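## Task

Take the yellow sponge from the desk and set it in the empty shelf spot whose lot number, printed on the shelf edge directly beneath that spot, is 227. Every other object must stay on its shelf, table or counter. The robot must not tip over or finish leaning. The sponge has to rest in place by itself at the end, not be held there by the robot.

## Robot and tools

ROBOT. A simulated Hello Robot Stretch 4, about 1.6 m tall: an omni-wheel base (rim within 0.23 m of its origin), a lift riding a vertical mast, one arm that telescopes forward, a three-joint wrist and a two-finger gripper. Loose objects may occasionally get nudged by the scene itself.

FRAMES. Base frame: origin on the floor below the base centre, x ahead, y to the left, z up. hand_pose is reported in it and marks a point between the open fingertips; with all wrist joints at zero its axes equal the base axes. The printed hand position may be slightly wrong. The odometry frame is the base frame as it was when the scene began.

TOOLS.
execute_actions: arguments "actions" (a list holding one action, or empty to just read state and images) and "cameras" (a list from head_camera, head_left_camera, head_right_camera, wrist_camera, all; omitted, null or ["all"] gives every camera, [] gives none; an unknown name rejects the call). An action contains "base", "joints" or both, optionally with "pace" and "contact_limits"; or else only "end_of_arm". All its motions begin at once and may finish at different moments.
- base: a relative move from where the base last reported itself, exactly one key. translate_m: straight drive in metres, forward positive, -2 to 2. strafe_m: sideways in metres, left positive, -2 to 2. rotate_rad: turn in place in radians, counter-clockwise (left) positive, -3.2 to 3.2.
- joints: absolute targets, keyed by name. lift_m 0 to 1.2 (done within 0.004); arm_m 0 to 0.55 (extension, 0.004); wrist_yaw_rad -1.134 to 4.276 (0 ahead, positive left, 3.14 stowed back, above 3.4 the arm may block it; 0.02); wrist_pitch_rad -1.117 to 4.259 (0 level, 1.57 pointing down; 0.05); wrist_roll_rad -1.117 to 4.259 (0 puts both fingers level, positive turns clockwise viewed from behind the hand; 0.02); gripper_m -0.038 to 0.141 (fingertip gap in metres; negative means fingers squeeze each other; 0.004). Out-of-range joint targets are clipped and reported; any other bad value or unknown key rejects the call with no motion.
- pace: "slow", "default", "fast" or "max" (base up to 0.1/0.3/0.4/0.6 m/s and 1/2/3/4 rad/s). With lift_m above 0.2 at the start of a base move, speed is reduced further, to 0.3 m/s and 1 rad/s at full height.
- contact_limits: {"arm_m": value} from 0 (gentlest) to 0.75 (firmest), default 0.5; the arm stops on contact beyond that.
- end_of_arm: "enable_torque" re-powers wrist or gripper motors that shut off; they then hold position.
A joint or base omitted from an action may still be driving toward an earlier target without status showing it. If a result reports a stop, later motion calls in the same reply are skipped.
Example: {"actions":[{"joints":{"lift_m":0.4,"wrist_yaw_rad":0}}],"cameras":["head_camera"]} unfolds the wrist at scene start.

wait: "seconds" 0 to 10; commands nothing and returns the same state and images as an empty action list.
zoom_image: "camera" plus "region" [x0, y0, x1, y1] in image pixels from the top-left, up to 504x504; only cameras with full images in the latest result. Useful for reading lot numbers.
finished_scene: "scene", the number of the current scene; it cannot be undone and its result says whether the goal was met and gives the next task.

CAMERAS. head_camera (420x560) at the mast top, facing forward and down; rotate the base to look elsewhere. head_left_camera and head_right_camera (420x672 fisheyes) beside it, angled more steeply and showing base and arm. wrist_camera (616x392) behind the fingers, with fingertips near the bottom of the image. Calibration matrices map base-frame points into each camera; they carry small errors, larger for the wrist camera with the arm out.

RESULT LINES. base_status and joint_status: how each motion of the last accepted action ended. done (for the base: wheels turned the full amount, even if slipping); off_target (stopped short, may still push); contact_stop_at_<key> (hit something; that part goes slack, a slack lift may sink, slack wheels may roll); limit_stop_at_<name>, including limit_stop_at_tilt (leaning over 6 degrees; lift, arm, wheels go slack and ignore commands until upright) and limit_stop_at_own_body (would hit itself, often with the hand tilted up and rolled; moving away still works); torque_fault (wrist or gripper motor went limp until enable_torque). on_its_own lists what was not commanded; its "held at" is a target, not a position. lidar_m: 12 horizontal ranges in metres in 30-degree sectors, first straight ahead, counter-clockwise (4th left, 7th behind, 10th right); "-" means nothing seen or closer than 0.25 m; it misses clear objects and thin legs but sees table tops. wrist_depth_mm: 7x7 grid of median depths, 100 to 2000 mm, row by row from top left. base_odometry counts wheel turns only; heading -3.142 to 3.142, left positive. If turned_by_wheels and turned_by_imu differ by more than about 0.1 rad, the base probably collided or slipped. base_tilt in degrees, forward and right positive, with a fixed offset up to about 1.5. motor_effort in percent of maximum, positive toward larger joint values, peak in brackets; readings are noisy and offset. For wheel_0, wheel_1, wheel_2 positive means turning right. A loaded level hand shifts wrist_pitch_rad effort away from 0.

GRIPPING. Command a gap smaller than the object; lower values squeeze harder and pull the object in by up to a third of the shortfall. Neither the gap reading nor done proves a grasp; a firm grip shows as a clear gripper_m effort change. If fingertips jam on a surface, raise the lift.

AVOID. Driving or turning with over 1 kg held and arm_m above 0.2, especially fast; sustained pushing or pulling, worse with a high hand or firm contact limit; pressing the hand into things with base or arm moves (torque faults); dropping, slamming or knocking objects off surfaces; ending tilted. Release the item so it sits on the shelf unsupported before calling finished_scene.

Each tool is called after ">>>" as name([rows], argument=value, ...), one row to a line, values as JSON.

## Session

>>> execute_actions(actions=[])

Scene clock: 0.00 s.
base_odometry: x=+0.000 y=+0.000 heading=+0.000 (m, m, rad; odometry frame)
turned_by_wheels: +0.000 (rad since the last result)
turned_by_imu: +0.000 (rad since the last result)
base_tilt: forward=+0.0 right=+1.1 (deg)
lidar_m: 0.86 0.97 1.71 1.23 0.70 0.62 0.62 0.74 1.25 1.26 1.47 1.59
base_status: not commanded
joint_positions: lift_m=+0.233 arm_m=-0.003 wrist_yaw_rad=+3.092 wrist_pitch_rad=+0.018 wrist_roll_rad=-0.005 gripper_m=+0.057
joint_status: not commanded
motor_effort: lift_m=+19 arm_m=+0 wrist_yaw_rad=-2 wrist_pitch_rad=-7 wrist_roll_rad=+1 gripper_m=-5 wheel_0=+0 wheel_1=+0 wheel_2=+0 (%)
hand_pose: x=-0.1154 y=+0.1016 z=+0.4056 quat_wxyz=(+0.025, -0.009, -0.003, +1.000) (m; base frame)
wrist_depth_mm: - 142 788 759 723 668 634 / - 120 163 759 715 661 634 / - 121 163 750 715 661 627 / 113 141 217 759 699 661 627 / 904 854 809 741 715 661 627 / 917 866 198 750 209 654 621 / 931 866 788 152 699 640 621
pictures: head_camera, head_left_camera, head_right_camera, wrist_camera
camera_calibration (this result's frames):
wrist_camera: T_world_to_cam=[[0.020361, 0.999299, 0.0314047, -0.109589], [-0.00374226, 0.0314872, -0.999497, 0.459444], [-0.999786, 0.0202332, 0.00438075, 0.102761], [0, 0, 0, 1]] pos_world=[0.10669, 0.0929667, 0.462205]
Images, in order (width x height): head_camera 420x560, head_left_camera 420x672, head_right_camera 420x672, wrist_camera 616x392.

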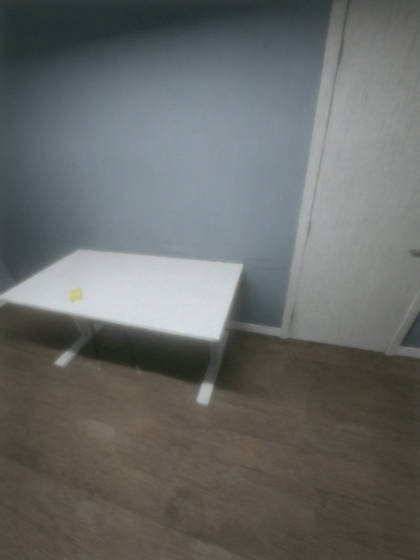

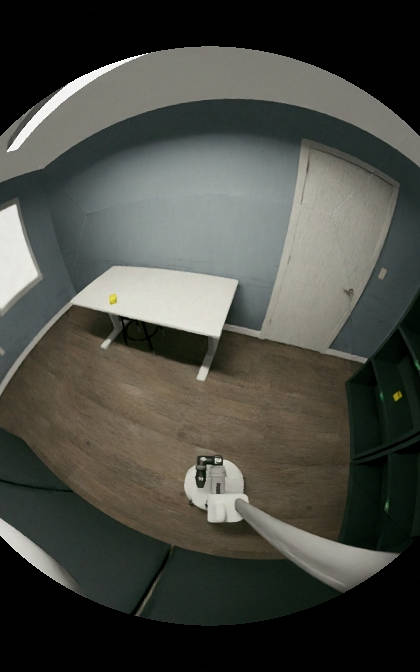

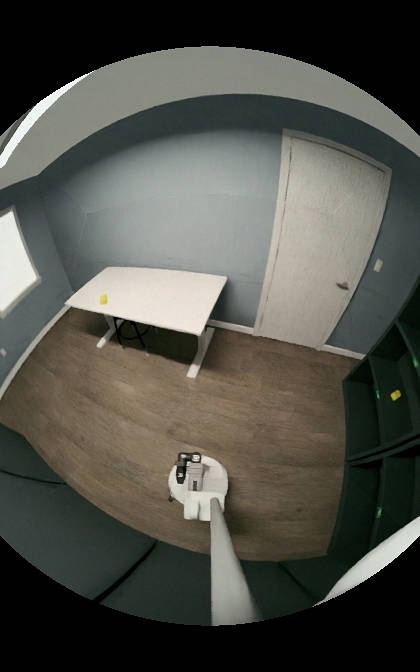

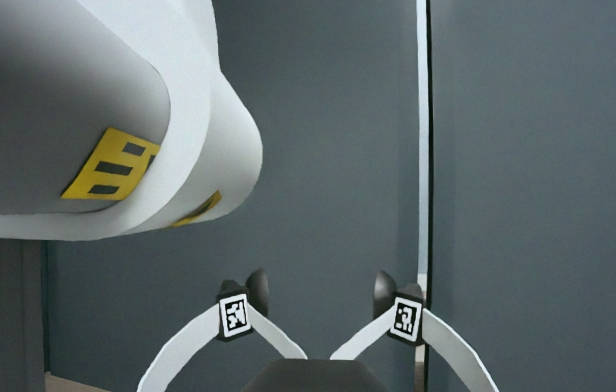

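>>> execute_actions([
  {"base":{"rotate_rad":-1.9},"joints":{"lift_m":0.55,"wrist_yaw_rad":0,"gripper_m":0.13},"pace":"fast"},
])

Scene clock: 3.03 s.
base_odometry: x=+0.000 y=+0.000 heading=-1.900 (m, m, rad; odometry frame)
turned_by_wheels: -1.900 (rad since the last result)
turned_by_imu: -1.869 (rad since the last result)
base_tilt: forward=+0.0 right=+1.1 (deg)
lidar_m: 1.25 1.28 1.69 1.20 0.86 1.11 3.00 0.95 0.65 0.62 0.62 0.83
base_status: done
joint_positions: lift_m=+0.550 arm_m=-0.002 wrist_yaw_rad=+0.000 wrist_pitch_rad=+0.018 wrist_roll_rad=-0.005 gripper_m=+0.130
joint_status: all done
motor_effort: lift_m=+22(25) arm_m=+0(0) wrist_yaw_rad=-2(6) wrist_pitch_rad=-6(6) wrist_roll_rad=+0(0) gripper_m=+1(4) wheel_0=+0(1) wheel_1=+0(11) wheel_2=+0(8) (%)
hand_pose: x=+0.4569 y=-0.0873 z=+0.7228 quat_wxyz=(+1.000, -0.003, +0.009, +0.000) (m; base frame)
wrist_depth_mm: 1397 1308 1336 1464 1366 1060 820 / 1464 1464 1537 1499 1499 1098 809 / 1366 1060 1205 1336 1308 1025 809 / 1499 1499 1499 1499 1537 1078 809 / 1464 1229 1366 1499 1499 1078 798 / 1499 1025 1042 1464 1138 212 798 / 1464 1464 1499 147 1499 976 798
pictures: head_camera, head_left_camera, head_right_camera, wrist_camera
camera_calibration (this result's frames):
wrist_camera: T_world_to_cam=[[0.0293794, -0.999075, 0.0314042, -0.12107], [0.00527213, -0.0312624, -0.999497, 0.774988], [0.999554, 0.0295302, 0.00434878, -0.23529], [0, 0, 0, 1]] pos_world=[0.234656, -0.0897819, 0.779423]
Images, in order (width x height): head_camera 420x560, head_left_camera 420x672, head_right_camera 420x672, wrist_camera 616x392.

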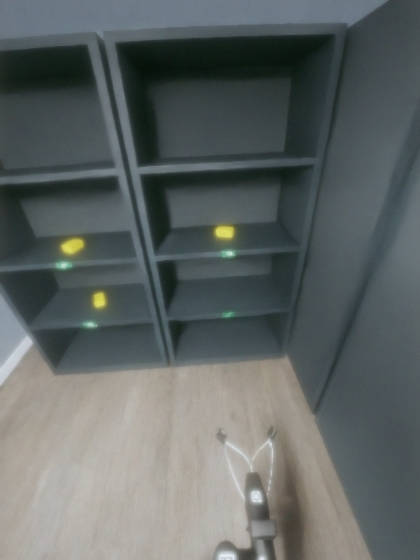

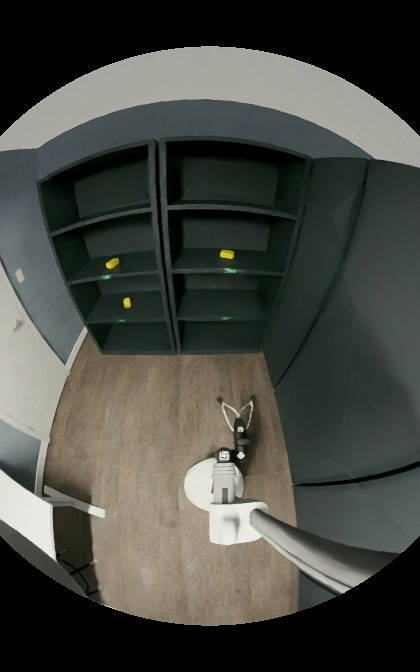

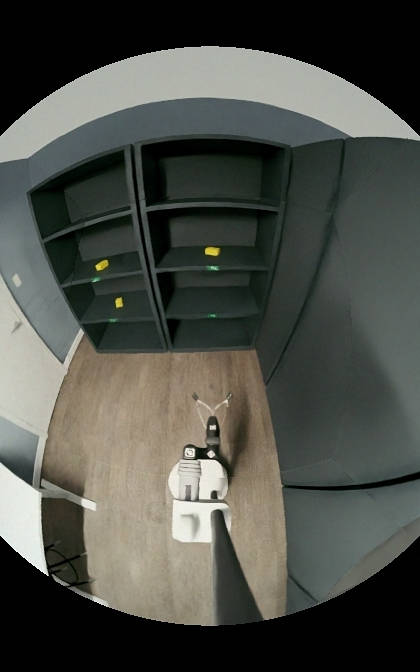

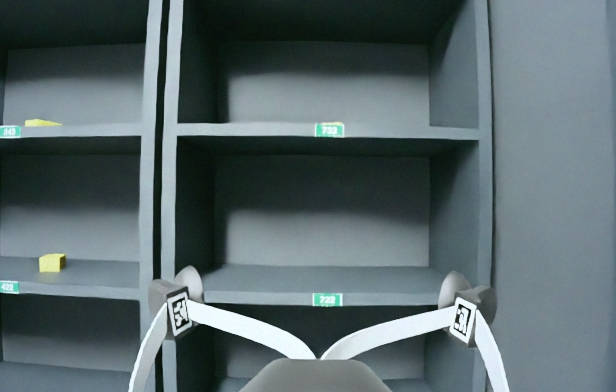

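>>> zoom_image(camera="wrist_camera", region=[300, 285, 355, 315])

Region (300, 285, 355, 315) of wrist_camera's 616x392 image, scaled by 9.164; it fills the top 275 rows of this view, and the rest is white.

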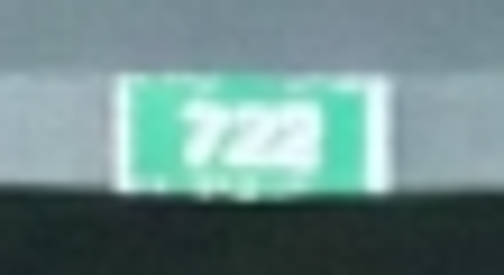

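>>> execute_actions([
  {"base":{"translate_m":-1.2},"joints":{"lift_m":0.77,"wrist_pitch_rad":0.4},"pace":"max"},
], cameras=[])

>>> execute_actions([
  {"base":{"rotate_rad":1.6},"joints":{"arm_m":0.15},"pace":"fast"},
], cameras=["wrist_camera","head_camera"])

Scene clock: 8.70 s.
base_odometry: x=+0.388 y=+1.136 heading=-1.900 (m, m, rad; odometry frame)
turned_by_wheels: +0.000 (rad since the last result)
turned_by_imu: +0.003 (rad since the last result)
base_tilt: forward=+0.0 right=+1.1 (deg)
lidar_m: 2.27 1.18 0.81 0.75 0.77 1.87 1.78 1.05 0.70 0.67 0.70 0.93
base_status: done
joint_positions: lift_m=+0.770 arm_m=-0.002 wrist_yaw_rad=+0.000 wrist_pitch_rad=+0.402 wrist_roll_rad=-0.005 gripper_m=+0.130
joint_status: all done
motor_effort: lift_m=+22(27) arm_m=+0(0) wrist_yaw_rad=+2(2) wrist_pitch_rad=-6(1) wrist_roll_rad=+2(1) gripper_m=-1(0) wheel_0=+1(9) wheel_1=+1(11) wheel_2=-1(13) (%)
hand_pose: x=+0.4339 y=-0.0874 z=+0.8352 quat_wxyz=(+0.980, -0.003, +0.200, +0.001) (m; base frame)
wrist_depth_mm: - - - - - 1281 917 / - - - - - 1281 904 / - - - - - 1308 917 / - - - - - 1308 931 / 1921 1921 1921 1863 1863 1308 904 / 1464 1430 1397 1537 1499 213 904 / 1255 1182 1255 147 1255 1098 917
pictures: none
No camera images: the call's "cameras" was empty. Leave "cameras" out to get every camera's image.

Scene clock: 10.67 s.
base_odometry: x=+0.388 y=+1.136 heading=-0.300 (m, m, rad; odometry frame)
turned_by_wheels: +1.600 (rad since the last result)
turned_by_imu: +1.574 (rad since the last result)
base_tilt: forward=+0.0 right=+1.1 (deg)
lidar_m: 0.76 0.79 1.85 1.76 0.99 0.69 0.67 0.70 0.98 2.45 1.14 0.79
base_status: done
joint_positions: lift_m=+0.770 arm_m=+0.149 wrist_yaw_rad=+0.000 wrist_pitch_rad=+0.402 wrist_roll_rad=-0.005 gripper_m=+0.130
joint_status: all done
motor_effort: lift_m=+22(22) arm_m=+8(8) wrist_yaw_rad=-1(4) wrist_pitch_rad=-5(5) wrist_roll_rad=+1(0) gripper_m=+0(1) wheel_0=-1(7) wheel_1=-1(9) wheel_2=+0(8) (%)
hand_pose: x=+0.5851 y=-0.0873 z=+0.8352 quat_wxyz=(+0.980, -0.003, +0.200, +0.001) (m; base frame)
wrist_depth_mm: 1098 1098 1098 1098 1078 1078 1060 / 1182 1160 1160 1118 1098 1098 1098 / 1229 1118 1078 1098 1098 1118 1160 / 699 699 699 691 699 691 699 / 504 508 508 512 508 508 496 / 1430 891 459 654 654 211 1366 / 1229 1138 1255 147 1229 1205 1205
pictures: head_camera, wrist_camera
camera_calibration (this result's frames):
wrist_camera: T_world_to_cam=[[0.0389487, -0.999074, 0.0182532, -0.123012], [-0.369503, -0.0313724, -0.9287, 1.04682], [0.928413, 0.029427, -0.370383, -0.00929054], [0, 0, 0, 1]] pos_world=[0.400221, -0.0897831, 0.970989]
Images, in order (width x height): head_camera 420x560, wrist_camera 616x392.

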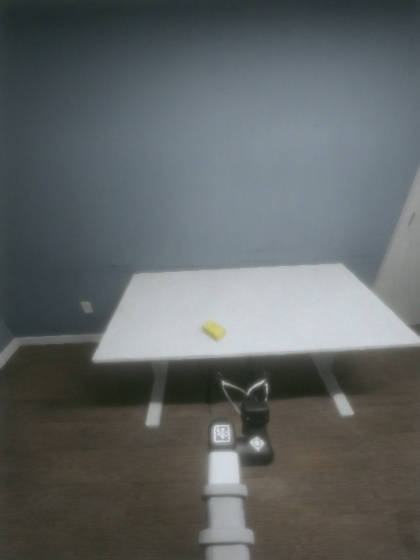

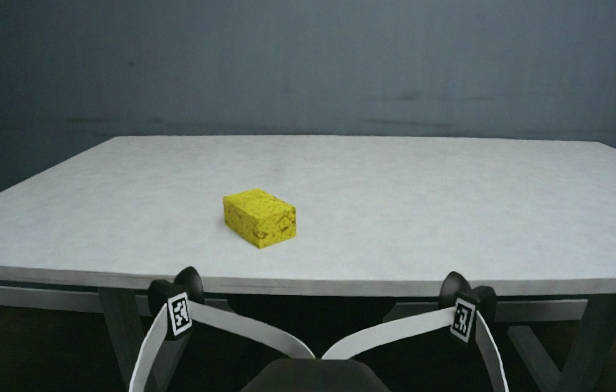

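>>> execute_actions([
  {"base":{"strafe_m":-0.14},"joints":{"arm_m":0.45,"wrist_yaw_rad":0.75,"lift_m":0.74},"pace":"fast"},
], cameras=["wrist_camera","head_camera"])

Scene clock: 13.77 s.
base_odometry: x=+0.347 y=+1.002 heading=-0.300 (m, m, rad; odometry frame)
turned_by_wheels: +0.000 (rad since the last result)
turned_by_imu: +0.000 (rad since the last result)
base_tilt: forward=+0.0 right=+1.1 (deg)
lidar_m: 0.74 0.79 2.00 1.90 1.01 0.73 0.66 0.71 0.94 2.30 1.12 0.80
base_status: done
joint_positions: lift_m=+0.740 arm_m=+0.449 wrist_yaw_rad=+0.750 wrist_pitch_rad=+0.402 wrist_roll_rad=-0.005 gripper_m=+0.130
joint_status: all done
motor_effort: lift_m=+16(17) arm_m=+8(7) wrist_yaw_rad=+0(7) wrist_pitch_rad=-5(5) wrist_roll_rad=+0(1) gripper_m=-1(1) wheel_0=+0(9) wheel_1=+0(9) wheel_2=-1(0) (%)
hand_pose: x=+0.8733 y=+0.1170 z=+0.8056 quat_wxyz=(+0.912, -0.076, +0.185, +0.359) (m; base frame)
wrist_depth_mm: 1537 1708 1397 1098 904 778 676 / 1618 1863 1464 1138 946 798 699 / 1661 1863 1537 946 917 820 732 / 621 615 615 621 609 609 609 / 508 452 445 449 449 442 436 / 1397 334 322 283 349 211 343 / 1229 297 293 147 286 281 289
pictures: head_camera, wrist_camera
camera_calibration (this result's frames):
wrist_camera: T_world_to_cam=[[0.709198, -0.704773, 0.0182551, -0.549328], [-0.249123, -0.274742, -0.928684, 1.05558], [0.659527, 0.654073, -0.370422, -0.1321], [0, 0, 0, 1]] pos_world=[0.739676, -0.0107358, 0.941396]
Images, in order (width x height): head_camera 420x560, wrist_camera 616x392.

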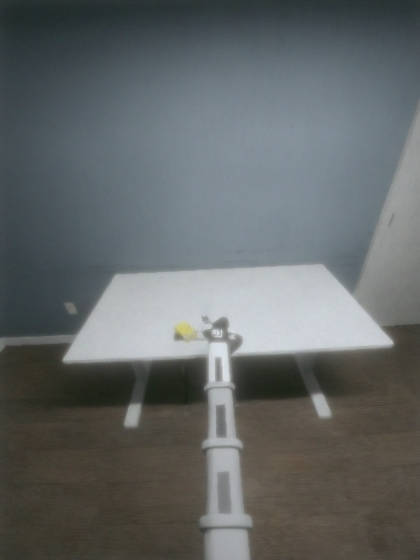

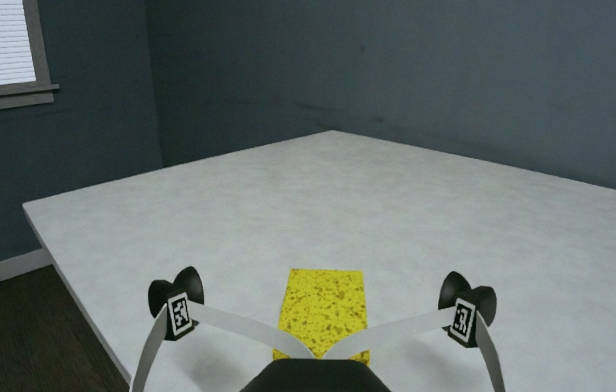

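>>> execute_actions([
  {"base":{"strafe_m":0.02},"joints":{"arm_m":0.472,"lift_m":0.68},"pace":"fast"},
], cameras=["wrist_camera"])

Scene clock: 15.40 s.
base_odometry: x=+0.353 y=+1.021 heading=-0.300 (m, m, rad; odometry frame)
turned_by_wheels: +0.000 (rad since the last result)
turned_by_imu: +0.000 (rad since the last result)
base_tilt: forward=+0.0 right=+1.1 (deg)
lidar_m: 0.77 0.82 1.98 1.88 1.00 0.73 0.67 0.71 0.93 2.32 1.12 0.80
base_status: done
joint_positions: lift_m=+0.680 arm_m=+0.471 wrist_yaw_rad=+0.750 wrist_pitch_rad=+0.402 wrist_roll_rad=-0.005 gripper_m=+0.130
joint_status: all done
motor_effort: lift_m=+16(16) arm_m=+8(8) wrist_yaw_rad=+2(1) wrist_pitch_rad=-7(5) wrist_roll_rad=+0(1) gripper_m=-1(0) wheel_0=+0(7) wheel_1=-1(9) wheel_2=+0(2) (%)
hand_pose: x=+0.8953 y=+0.1170 z=+0.7456 quat_wxyz=(+0.912, -0.076, +0.185, +0.359) (m; base frame)
wrist_depth_mm: 1576 1661 1366 1098 878 741 668 / 1576 1708 1430 1118 917 788 683 / 1618 1756 723 707 707 707 683 / 459 455 452 449 445 445 442 / 347 327 329 240 310 327 320 / 1229 244 236 196 235 212 249 / 1138 210 213 147 208 206 -
pictures: wrist_camera
camera_calibration (this result's frames):
wrist_camera: T_world_to_cam=[[0.709331, -0.704639, 0.0182538, -0.563922], [-0.249095, -0.274811, -0.928672, 1.0053], [0.659395, 0.654189, -0.370453, -0.16873], [0, 0, 0, 1]] pos_world=[0.761683, -0.0107127, 0.881383]
Images, in order (width x height): wrist_camera 616x392.

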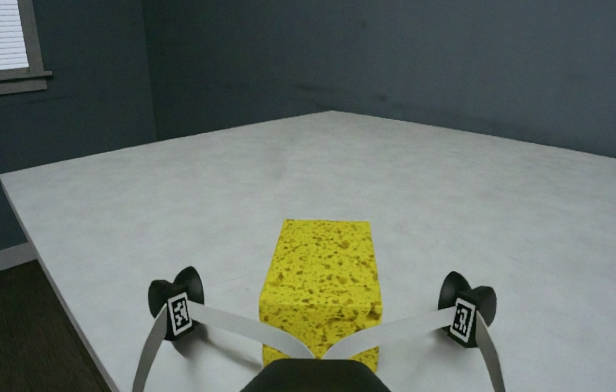

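>>> execute_actions([
  {"joints":{"lift_m":0.674,"gripper_m":0.02}},
], cameras=["wrist_camera"])

>>> execute_actions([
  {"joints":{"lift_m":0.71},"pace":"fast"},
], cameras=["wrist_camera","head_left_camera"])

Scene clock: 17.80 s.
base_odometry: x=+0.353 y=+1.021 heading=-0.300 (m, m, rad; odometry frame)
turned_by_wheels: +0.000 (rad since the last result)
turned_by_imu: +0.000 (rad since the last result)
base_tilt: forward=+0.0 right=+1.0 (deg)
lidar_m: 0.76 0.80 1.97 1.88 1.01 0.71 0.66 0.70 0.93 2.31 1.13 0.80
base_status: not commanded
joint_positions: lift_m=+0.674 arm_m=+0.471 wrist_yaw_rad=+0.750 wrist_pitch_rad=+0.402 wrist_roll_rad=-0.005 gripper_m=+0.020
joint_status: all done
motor_effort: lift_m=+16(17) arm_m=+9(8) wrist_yaw_rad=+1(2) wrist_pitch_rad=-6(5) wrist_roll_rad=+0(0) gripper_m=-20(17) wheel_0=+0(0) wheel_1=-1(1) wheel_2=+0(0) (%)
hand_pose: x=+0.8953 y=+0.1170 z=+0.7397 quat_wxyz=(+0.912, -0.076, +0.185, +0.359) (m; base frame)
wrist_depth_mm: 1499 1661 1336 1098 891 750 661 / 1576 1756 1430 1138 917 768 683 / 1661 1708 691 691 683 691 676 / 439 436 436 433 433 430 427 / 332 317 315 218 298 312 310 / 1255 247 186 180 182 243 240 / 1118 200 199 184 195 191 -
pictures: wrist_camera
camera_calibration (this result's frames):
wrist_camera: T_world_to_cam=[[0.709331, -0.704639, 0.0182537, -0.563815], [-0.249095, -0.27481, -0.928672, 0.999779], [0.659395, 0.654188, -0.370453, -0.170935], [0, 0, 0, 1]] pos_world=[0.761684, -0.0107128, 0.875434]
Images, in order (width x height): wrist_camera 616x392.

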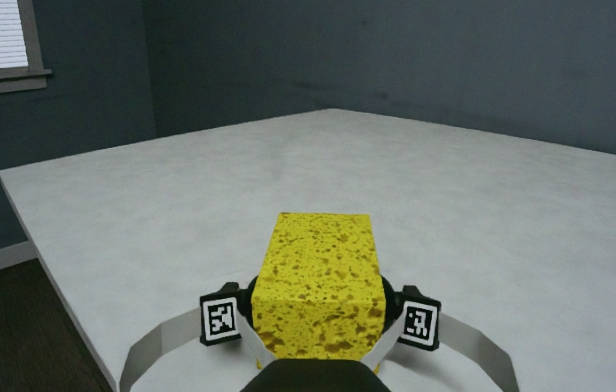

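Scene clock: 18.63 s.
base_odometry: x=+0.353 y=+1.021 heading=-0.300 (m, m, rad; odometry frame)
turned_by_wheels: +0.000 (rad since the last result)
turned_by_imu: +0.000 (rad since the last result)
base_tilt: forward=+0.0 right=+1.1 (deg)
lidar_m: 0.76 0.80 1.94 1.89 0.99 0.70 0.67 0.70 0.95 2.31 1.14 0.81
base_status: not commanded
joint_positions: lift_m=+0.710 arm_m=+0.471 wrist_yaw_rad=+0.750 wrist_pitch_rad=+0.402 wrist_roll_rad=-0.005 gripper_m=+0.020
joint_status: all done
motor_effort: lift_m=+24(24) arm_m=+8(8) wrist_yaw_rad=+0(0) wrist_pitch_rad=-6(7) wrist_roll_rad=+1(1) gripper_m=-20(19) wheel_0=+0(0) wheel_1=-1(1) wheel_2=+0(0) (%)
hand_pose: x=+0.8953 y=+0.1170 z=+0.7750 quat_wxyz=(+0.912, -0.076, +0.185, +0.359) (m; base frame)
wrist_depth_mm: 1537 1708 1397 1078 878 750 661 / 1618 1708 1430 1118 917 778 676 / 1576 1863 1397 842 842 768 707 / 535 535 530 535 530 525 530 / 397 389 387 217 366 382 377 / 1281 301 187 180 182 300 296 / 1138 241 244 184 237 234 249
pictures: head_left_camera, wrist_camera
camera_calibration (this result's frames):
wrist_camera: T_world_to_cam=[[0.709332, -0.704638, 0.0182494, -0.56446], [-0.249171, -0.274881, -0.92863, 1.03266], [0.659364, 0.65416, -0.370558, -0.157711], [0, 0, 0, 1]] pos_world=[0.761689, -0.010711, 0.910824]
Images, in order (width x height): head_left_camera 420x672, wrist_camera 616x392.

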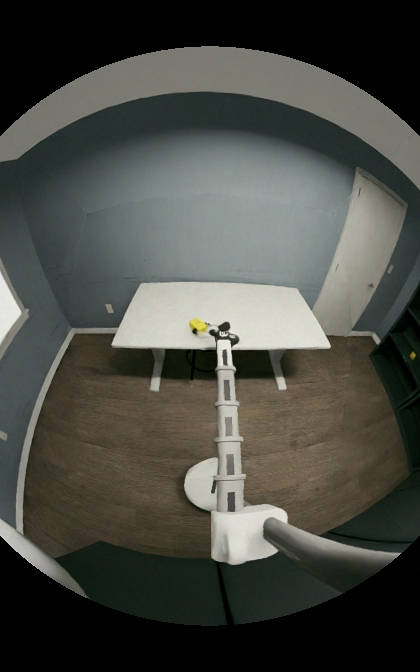

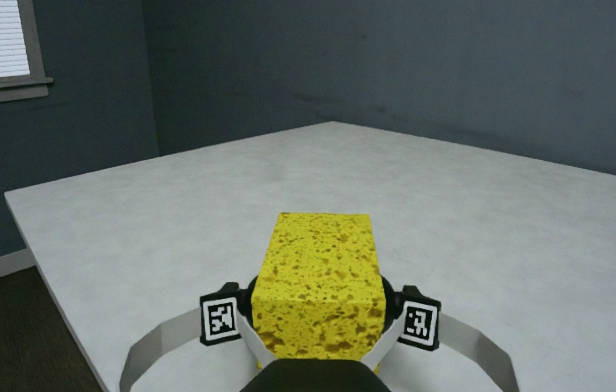

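>>> execute_actions([
  {"base":{"strafe_m":1.39},"joints":{"arm_m":0.0,"wrist_yaw_rad":0.0,"lift_m":0.73},"pace":"max"},
], cameras=["head_left_camera","head_right_camera"])

Scene clock: 24.27 s.
base_odometry: x=+0.763 y=+2.349 heading=-0.300 (m, m, rad; odometry frame)
turned_by_wheels: +0.000 (rad since the last result)
turned_by_imu: -0.001 (rad since the last result)
base_tilt: forward=+0.0 right=+1.0 (deg)
lidar_m: 1.53 0.71 0.50 0.51 0.53 0.71 1.96 0.84 0.98 2.60 1.12 1.04
base_status: done
joint_positions: lift_m=+0.730 arm_m=+0.001 wrist_yaw_rad=+0.000 wrist_pitch_rad=+0.402 wrist_roll_rad=-0.005 gripper_m=+0.020
joint_status: all done
motor_effort: lift_m=+22(24) arm_m=-8(7) wrist_yaw_rad=+2(5) wrist_pitch_rad=-6(7) wrist_roll_rad=+1(1) gripper_m=-18(19) wheel_0=+1(9) wheel_1=+0(10) wheel_2=+1(1) (%)
hand_pose: x=+0.4378 y=-0.0875 z=+0.7951 quat_wxyz=(+0.980, -0.003, +0.200, +0.000) (m; base frame)
wrist_depth_mm: 866 1205 1205 1205 1182 1182 1182 / 866 1255 1281 1255 1255 1229 1229 / 878 1281 1366 1366 1336 1308 1229 / 878 1255 1397 1397 1397 1366 1366 / 878 1281 1464 217 1464 1397 1397 / 866 1182 186 180 182 1430 1336 / 866 1042 1160 184 1138 1118 1138
pictures: head_left_camera, head_right_camera
Images, in order (width x height): head_left_camera 420x672, head_right_camera 420x672.

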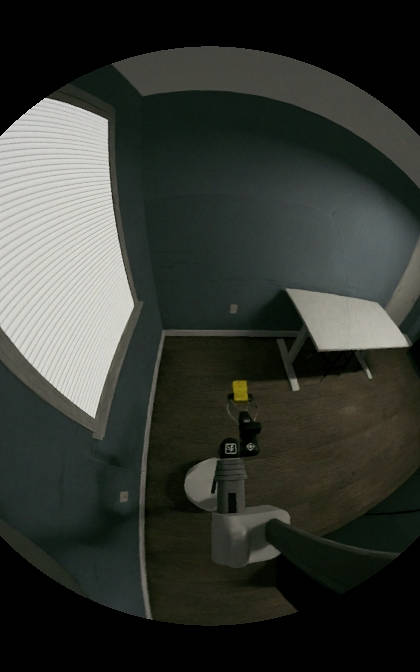

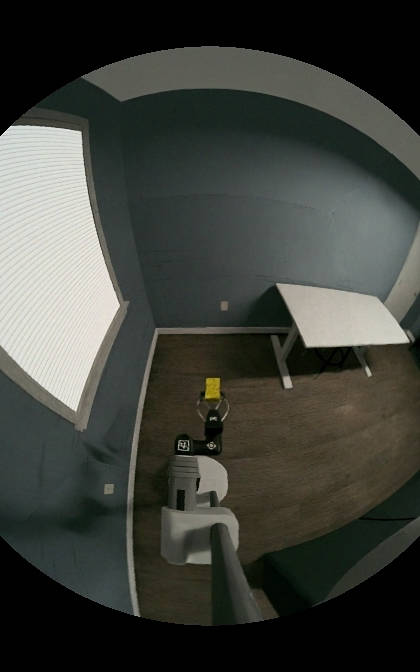

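>>> execute_actions([
  {"base":{"translate_m":-1.7},"joints":{"lift_m":0.45},"pace":"max"},
], cameras=["head_right_camera"])

Scene clock: 30.23 s.
base_odometry: x=-0.861 y=+2.851 heading=-0.300 (m, m, rad; odometry frame)
turned_by_wheels: +0.000 (rad since the last result)
turned_by_imu: +0.004 (rad since the last result)
base_tilt: forward=+0.0 right=+1.0 (deg)
lidar_m: 2.09 0.71 0.50 0.46 0.50 0.50 0.46 0.49 0.67 1.78 0.71 0.70
base_status: done
joint_positions: lift_m=+0.450 arm_m=+0.001 wrist_yaw_rad=+0.000 wrist_pitch_rad=+0.402 wrist_roll_rad=-0.005 gripper_m=+0.020
joint_status: all done
motor_effort: lift_m=+19(17) arm_m=-8(9) wrist_yaw_rad=-1(1) wrist_pitch_rad=-6(6) wrist_roll_rad=+0(2) gripper_m=-18(19) wheel_0=+2(5) wheel_1=+1(11) wheel_2=-2(11) (%)
hand_pose: x=+0.4378 y=-0.0874 z=+0.5154 quat_wxyz=(+0.980, -0.003, +0.200, +0.001) (m; base frame)
wrist_depth_mm: 809 1138 - - - - - / 831 1182 - - - - - / 831 1205 - - - - 668 / 842 1182 1756 1756 1756 1808 668 / 831 1182 1308 217 1229 1308 668 / 831 1025 187 180 182 960 654 / 798 809 809 183 809 750 661
pictures: head_right_camera
Images, in order (width x height): head_right_camera 420x672.

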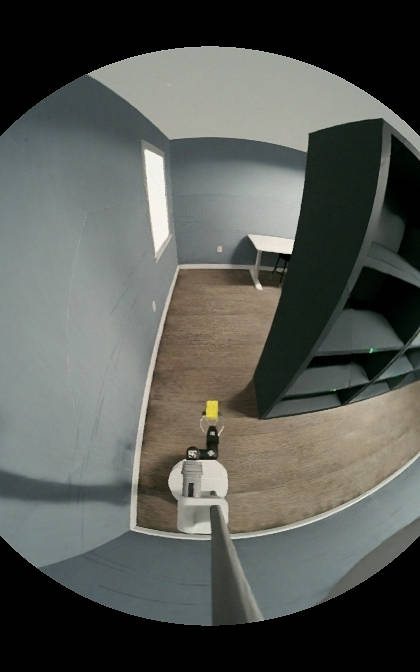

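>>> execute_actions([
  {"base":{"translate_m":-0.1},"pace":"max"},
], cameras=[])

>>> execute_actions([
  {"base":{"strafe_m":-0.9},"pace":"max"},
])

Scene clock: 32.03 s.
base_odometry: x=-0.956 y=+2.881 heading=-0.300 (m, m, rad; odometry frame)
turned_by_wheels: +0.000 (rad since the last result)
turned_by_imu: +0.000 (rad since the last result)
base_tilt: forward=+0.0 right=+1.1 (deg)
lidar_m: 2.04 0.71 0.49 0.47 0.51 0.39 0.36 0.38 0.53 1.43 0.85 0.77
base_status: done
joint_positions: lift_m=+0.450 arm_m=+0.001 wrist_yaw_rad=+0.000 wrist_pitch_rad=+0.402 wrist_roll_rad=-0.005 gripper_m=+0.020
joint_status: not commanded
motor_effort: lift_m=+19(19) arm_m=-8(8) wrist_yaw_rad=-1(1) wrist_pitch_rad=-6(6) wrist_roll_rad=+1(0) gripper_m=-19(18) wheel_0=+1(8) wheel_1=+2(11) wheel_2=+0(11) (%)
hand_pose: x=+0.4378 y=-0.0874 z=+0.5154 quat_wxyz=(+0.980, -0.003, +0.200, +0.001) (m; base frame)
wrist_depth_mm: 798 1160 - - - - 676 / 809 1160 - - - - 668 / 831 1182 - - - - 676 / 831 1205 1808 1808 1808 1661 676 / 831 1138 1308 217 1229 1229 668 / 831 1008 187 179 182 891 654 / 798 798 820 184 809 750 661
pictures: none
No camera images: the call's "cameras" was empty. Leave "cameras" out to get every camera's image.

Scene clock: 35.17 s.
base_odometry: x=-1.222 y=+2.021 heading=-0.299 (m, m, rad; odometry frame)
turned_by_wheels: +0.000 (rad since the last result)
turned_by_imu: +0.000 (rad since the last result)
base_tilt: forward=-0.1 right=+1.0 (deg)
lidar_m: 0.57 0.61 1.45 1.37 0.53 0.37 0.35 0.36 0.52 1.36 0.90 0.63
base_status: done
joint_positions: lift_m=+0.450 arm_m=+0.001 wrist_yaw_rad=+0.000 wrist_pitch_rad=+0.402 wrist_roll_rad=-0.005 gripper_m=+0.020
joint_status: not commanded
motor_effort: lift_m=+19(19) arm_m=-8(8) wrist_yaw_rad=-1(1) wrist_pitch_rad=-6(6) wrist_roll_rad=+2(1) gripper_m=-18(19) wheel_0=+1(11) wheel_1=+1(16) wheel_2=+1(1) (%)
hand_pose: x=+0.4378 y=-0.0874 z=+0.5153 quat_wxyz=(+0.980, -0.003, +0.200, +0.001) (m; base frame)
wrist_depth_mm: 597 759 768 759 750 750 640 / 603 798 809 798 778 768 621 / 544 539 530 530 535 535 549 / 413 407 407 397 399 394 397 / 603 878 946 218 917 904 621 / 603 820 187 180 182 842 615 / 603 715 723 184 707 699 621
pictures: head_camera, head_left_camera, head_right_camera, wrist_camera
camera_calibration (this result's frames):
wrist_camera: T_world_to_cam=[[0.0386547, -0.999086, 0.0182458, -0.111386], [-0.369796, -0.0312658, -0.928587, 0.695403], [0.928308, 0.029147, -0.370667, 0.00909348], [0, 0, 0, 1]] pos_world=[0.253022, -0.0898072, 0.651145]
Images, in order (width x height): head_camera 420x560, head_left_camera 420x672, head_right_camera 420x672, wrist_camera 616x392.

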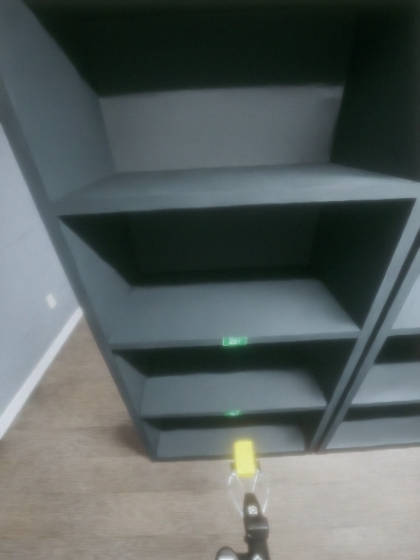

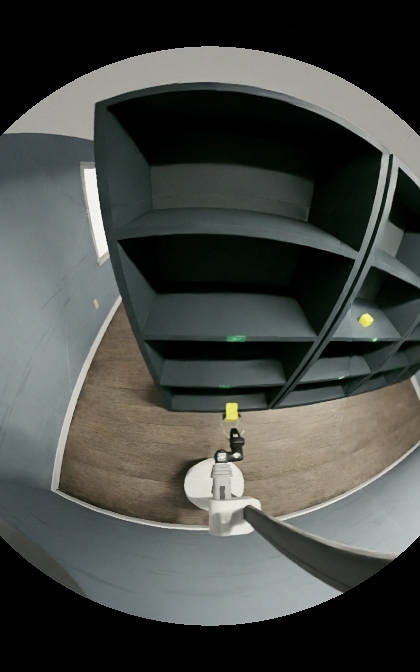

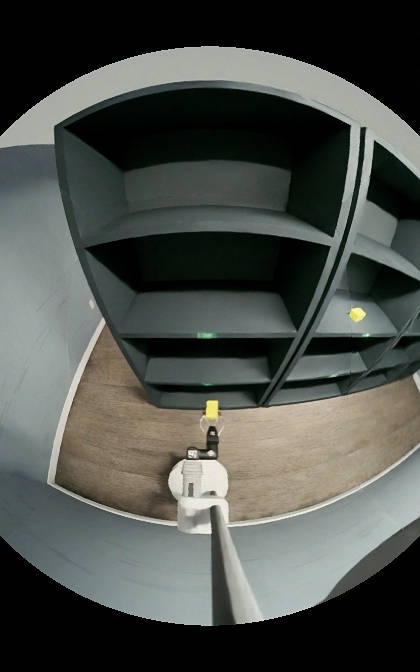

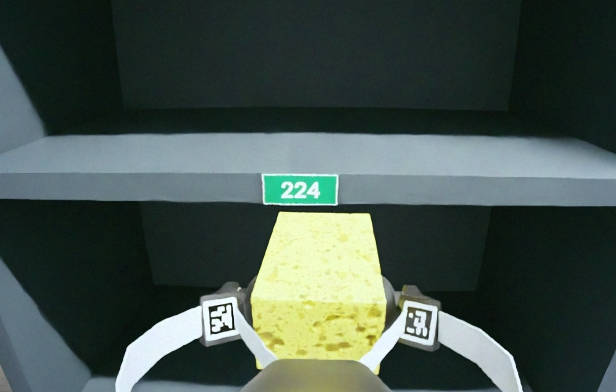

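>>> zoom_image(camera="head_camera", region=[210, 328, 260, 355])

>>> zoom_image(camera="head_right_camera", region=[300, 280, 420, 400])

Region (210, 328, 260, 355) of head_camera's 420x560 image, scaled by 10.080, with more detail than that image has; it fills the top 272 rows of this view, and the rest is white.

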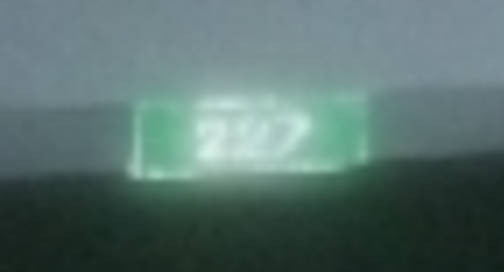

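Region (300, 280, 420, 400) of head_right_camera's 420x672 image, scaled by 4.200, with more detail than that image has.

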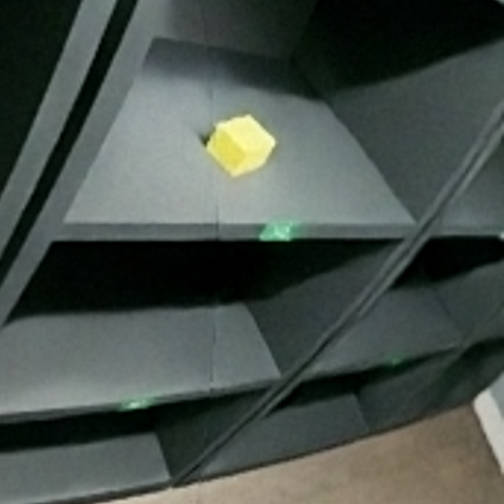

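>>> execute_actions([
  {"base":{"strafe_m":0.02},"joints":{"lift_m":0.9},"pace":"max"},
], cameras=["wrist_camera"])

Scene clock: 37.80 s.
base_odometry: x=-1.216 y=+2.040 heading=-0.299 (m, m, rad; odometry frame)
turned_by_wheels: +0.000 (rad since the last result)
turned_by_imu: +0.000 (rad since the last result)
base_tilt: forward=+0.0 right=+1.1 (deg)
lidar_m: 0.58 0.62 1.43 1.36 0.53 0.36 0.33 0.35 0.51 1.36 0.88 0.61
base_status: done
joint_positions: lift_m=+0.900 arm_m=+0.001 wrist_yaw_rad=+0.000 wrist_pitch_rad=+0.402 wrist_roll_rad=-0.005 gripper_m=+0.020
joint_status: all done
motor_effort: lift_m=+22(28) arm_m=-8(8) wrist_yaw_rad=+0(1) wrist_pitch_rad=-6(7) wrist_roll_rad=+0(0) gripper_m=-18(18) wheel_0=+1(14) wheel_1=-2(11) wheel_2=+0(0) (%)
hand_pose: x=+0.4378 y=-0.0874 z=+0.9652 quat_wxyz=(+0.980, -0.003, +0.200, +0.001) (m; base frame)
wrist_depth_mm: 569 759 778 759 750 732 668 / 574 778 798 788 788 768 654 / 521 512 504 500 500 508 508 / 525 732 891 394 394 392 389 / 580 831 946 217 917 904 661 / 580 768 187 180 182 842 647 / 574 691 723 183 715 683 654
pictures: wrist_camera
camera_calibration (this result's frames):
wrist_camera: T_world_to_cam=[[0.038695, -0.999084, 0.0182506, -0.119605], [-0.369685, -0.0312817, -0.92863, 1.1131], [0.928351, 0.0291864, -0.370557, 0.175694], [0, 0, 0, 1]] pos_world=[0.253018, -0.0898038, 1.10094]
Images, in order (width x height): wrist_camera 616x392.

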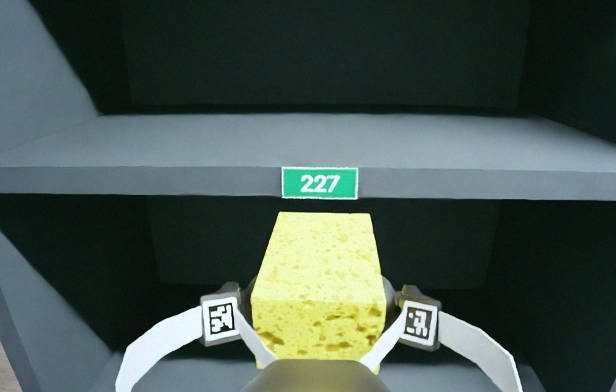

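>>> execute_actions([
  {"joints":{"lift_m":0.975,"arm_m":0.05},"pace":"fast"},
], cameras=[])

>>> execute_actions([
  {"joints":{"arm_m":0.35},"pace":"fast"},
], cameras=["wrist_camera"])

Scene clock: 39.63 s.
base_odometry: x=-1.216 y=+2.040 heading=-0.299 (m, m, rad; odometry frame)
turned_by_wheels: +0.000 (rad since the last result)
turned_by_imu: +0.000 (rad since the last result)
base_tilt: forward=+0.0 right=+1.1 (deg)
lidar_m: 0.58 0.62 1.43 1.36 0.53 0.38 0.35 0.38 0.50 1.35 0.88 0.63
base_status: not commanded
joint_positions: lift_m=+0.975 arm_m=+0.049 wrist_yaw_rad=+0.000 wrist_pitch_rad=+0.402 wrist_roll_rad=-0.005 gripper_m=+0.020
joint_status: all done
motor_effort: lift_m=+24(30) arm_m=+8(8) wrist_yaw_rad=-1(1) wrist_pitch_rad=-6(7) wrist_roll_rad=+1(0) gripper_m=-18(19) wheel_0=+1(1) wheel_1=-2(2) wheel_2=+1(1) (%)
hand_pose: x=+0.4849 y=-0.0874 z=+1.0400 quat_wxyz=(+0.980, -0.003, +0.200, +0.001) (m; base frame)
wrist_depth_mm: 569 723 715 715 715 699 661 / 580 750 759 741 741 741 647 / 580 750 778 759 768 759 654 / 521 521 525 517 517 517 512 / 397 389 387 217 377 375 373 / 585 788 187 179 182 891 647 / 574 699 809 183 788 741 647
pictures: none
No camera images: the call's "cameras" was empty. Leave "cameras" out to get every camera's image.

Scene clock: 41.33 s.
base_odometry: x=-1.216 y=+2.040 heading=-0.299 (m, m, rad; odometry frame)
turned_by_wheels: +0.000 (rad since the last result)
turned_by_imu: +0.000 (rad since the last result)
base_tilt: forward=+0.0 right=+1.1 (deg)
lidar_m: 0.59 0.63 1.42 1.36 0.53 0.39 0.35 0.38 0.50 1.34 0.88 0.62
base_status: not commanded
joint_positions: lift_m=+0.975 arm_m=+0.349 wrist_yaw_rad=+0.000 wrist_pitch_rad=+0.402 wrist_roll_rad=-0.005 gripper_m=+0.020
joint_status: all done
motor_effort: lift_m=+23(23) arm_m=+8(9) wrist_yaw_rad=-1(0) wrist_pitch_rad=-6(7) wrist_roll_rad=+0(1) gripper_m=-19(17) wheel_0=+1(1) wheel_1=-2(2) wheel_2=+0(0) (%)
hand_pose: x=+0.7850 y=-0.0874 z=+1.0401 quat_wxyz=(+0.980, -0.003, +0.200, +0.001) (m; base frame)
wrist_depth_mm: 455 445 442 439 439 433 430 / 469 469 466 462 459 455 449 / 500 496 496 488 480 484 469 / 517 517 508 508 500 496 488 / 373 375 377 216 353 373 368 / 287 293 187 180 182 291 287 / 244 230 236 183 231 228 243
pictures: wrist_camera
camera_calibration (this result's frames):
wrist_camera: T_world_to_cam=[[0.0388499, -0.999078, 0.0182516, -0.134484], [-0.369656, -0.0313392, -0.92864, 1.31095], [0.928356, 0.0293308, -0.370532, -0.118825], [0, 0, 0, 1]] pos_world=[0.600136, -0.0897912, 1.17583]
Images, in order (width x height): wrist_camera 616x392.

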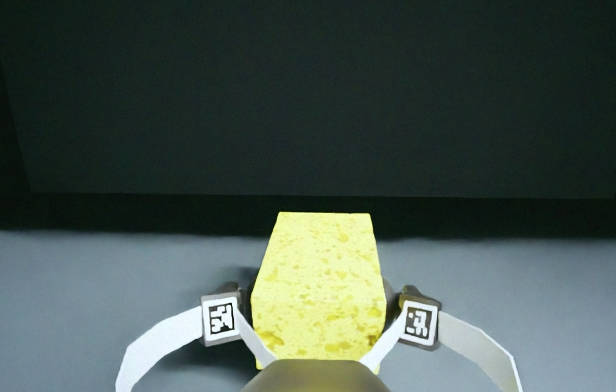

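>>> execute_actions([
  {"joints":{"lift_m":0.946}},
], cameras=[])

>>> execute_actions([
  {"joints":{"gripper_m":0.095}},
], cameras=["wrist_camera"])

>>> execute_actions([
  {"joints":{"arm_m":0.08,"lift_m":0.96},"pace":"fast"},
], cameras=["wrist_camera","head_camera"])

Scene clock: 43.00 s.
base_odometry: x=-1.216 y=+2.040 heading=-0.299 (m, m, rad; odometry frame)
turned_by_wheels: +0.000 (rad since the last result)
turned_by_imu: +0.000 (rad since the last result)
base_tilt: forward=-0.1 right=+1.1 (deg)
lidar_m: 0.60 0.60 1.39 1.36 0.51 0.39 0.35 0.35 0.52 1.38 0.88 0.63
base_status: not commanded
joint_positions: lift_m=+0.946 arm_m=+0.349 wrist_yaw_rad=+0.000 wrist_pitch_rad=+0.402 wrist_roll_rad=-0.005 gripper_m=+0.020
joint_status: all done
motor_effort: lift_m=+16(22) arm_m=+8(9) wrist_yaw_rad=-1(0) wrist_pitch_rad=-6(6) wrist_roll_rad=+0(0) gripper_m=-19(19) wheel_0=+1(0) wheel_1=-2(2) wheel_2=+1(1) (%)
hand_pose: x=+0.7850 y=-0.0874 z=+1.0116 quat_wxyz=(+0.980, -0.003, +0.200, +0.001) (m; base frame)
wrist_depth_mm: 449 449 445 442 439 436 430 / 469 469 466 462 459 455 452 / 500 496 492 488 480 477 473 / 439 439 439 436 433 436 433 / 315 319 319 218 301 315 314 / 246 248 187 180 182 247 244 / 206 196 200 184 196 193 -
pictures: none
No camera images: the call's "cameras" was empty. Leave "cameras" out to get every camera's image.

Scene clock: 44.57 s.
base_odometry: x=-1.216 y=+2.040 heading=-0.299 (m, m, rad; odometry frame)
turned_by_wheels: +0.000 (rad since the last result)
turned_by_imu: +0.000 (rad since the last result)
base_tilt: forward=+0.0 right=+1.1 (deg)
lidar_m: 0.57 0.61 1.44 1.35 0.53 0.37 0.35 0.38 0.49 1.35 0.90 0.64
base_status: not commanded
joint_positions: lift_m=+0.946 arm_m=+0.349 wrist_yaw_rad=+0.000 wrist_pitch_rad=+0.402 wrist_roll_rad=-0.005 gripper_m=+0.095
joint_status: all done
motor_effort: lift_m=+17(16) arm_m=+8(8) wrist_yaw_rad=+1(1) wrist_pitch_rad=-6(5) wrist_roll_rad=+1(1) gripper_m=-2(19) wheel_0=+1(0) wheel_1=-2(2) wheel_2=+0(0) (%)
hand_pose: x=+0.7850 y=-0.0874 z=+1.0116 quat_wxyz=(+0.980, -0.003, +0.200, +0.001) (m; base frame)
wrist_depth_mm: 455 449 445 445 439 430 430 / 473 469 466 462 459 452 445 / 500 496 488 492 488 480 477 / 439 439 439 436 436 433 433 / 315 319 320 230 303 315 314 / 245 249 200 193 193 237 244 / 207 202 205 150 202 198 -
pictures: wrist_camera
camera_calibration (this result's frames):
wrist_camera: T_world_to_cam=[[0.0388498, -0.999078, 0.0182514, -0.133966], [-0.369658, -0.031339, -0.928639, 1.28456], [0.928355, 0.0293307, -0.370534, -0.129351], [0, 0, 0, 1]] pos_world=[0.600137, -0.0897913, 1.14741]
Images, in order (width x height): wrist_camera 616x392.

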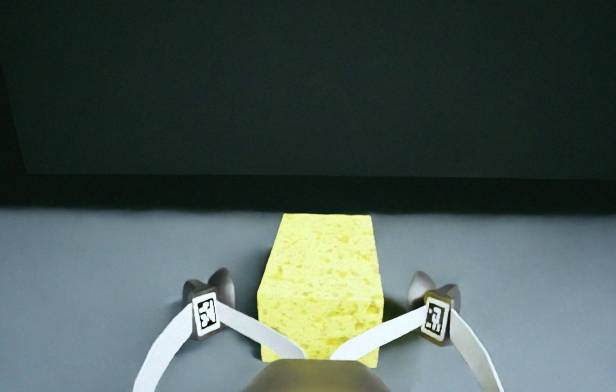

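Scene clock: 46.20 s.
base_odometry: x=-1.216 y=+2.040 heading=-0.299 (m, m, rad; odometry frame)
turned_by_wheels: +0.000 (rad since the last result)
turned_by_imu: +0.000 (rad since the last result)
base_tilt: forward=-0.1 right=+1.0 (deg)
lidar_m: 0.58 0.63 1.43 1.34 0.53 0.37 0.34 0.37 0.51 1.38 0.88 0.62
base_status: not commanded
joint_positions: lift_m=+0.960 arm_m=+0.081 wrist_yaw_rad=+0.000 wrist_pitch_rad=+0.402 wrist_roll_rad=-0.005 gripper_m=+0.095
joint_status: all done
motor_effort: lift_m=+23(26) arm_m=-9(4) wrist_yaw_rad=+1(3) wrist_pitch_rad=-7(7) wrist_roll_rad=+0(0) gripper_m=-1(2) wheel_0=+1(0) wheel_1=-2(2) wheel_2=+1(1) (%)
hand_pose: x=+0.5178 y=-0.0875 z=+1.0250 quat_wxyz=(+0.980, -0.003, +0.200, +0.000) (m; base frame)
wrist_depth_mm: 569 691 691 691 683 676 654 / 574 723 723 723 715 707 647 / 580 732 750 759 741 732 634 / 480 477 477 445 477 473 473 / 353 351 349 349 345 343 343 / 580 831 206 904 221 750 634 / 574 715 798 149 798 768 654
pictures: head_camera, wrist_camera
camera_calibration (this result's frames):
wrist_camera: T_world_to_cam=[[0.0384871, -0.999092, 0.018247, -0.123739], [-0.369774, -0.0312039, -0.928598, 1.1983], [0.928324, 0.0289918, -0.370639, 0.123683], [0, 0, 0, 1]] pos_world=[0.333045, -0.0898207, 1.16084]
Images, in order (width x height): head_camera 420x560, wrist_camera 616x392.

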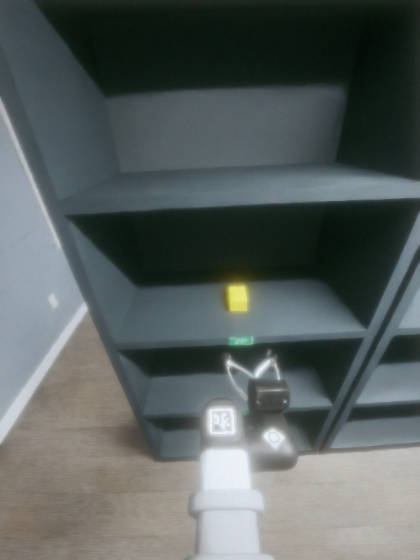

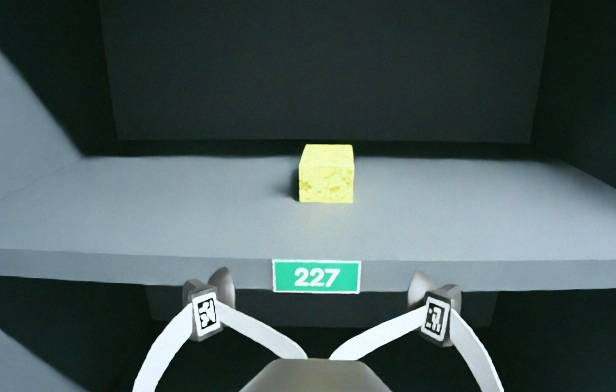

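>>> finished_scene(scene=2)

The scene is finished: the task was done.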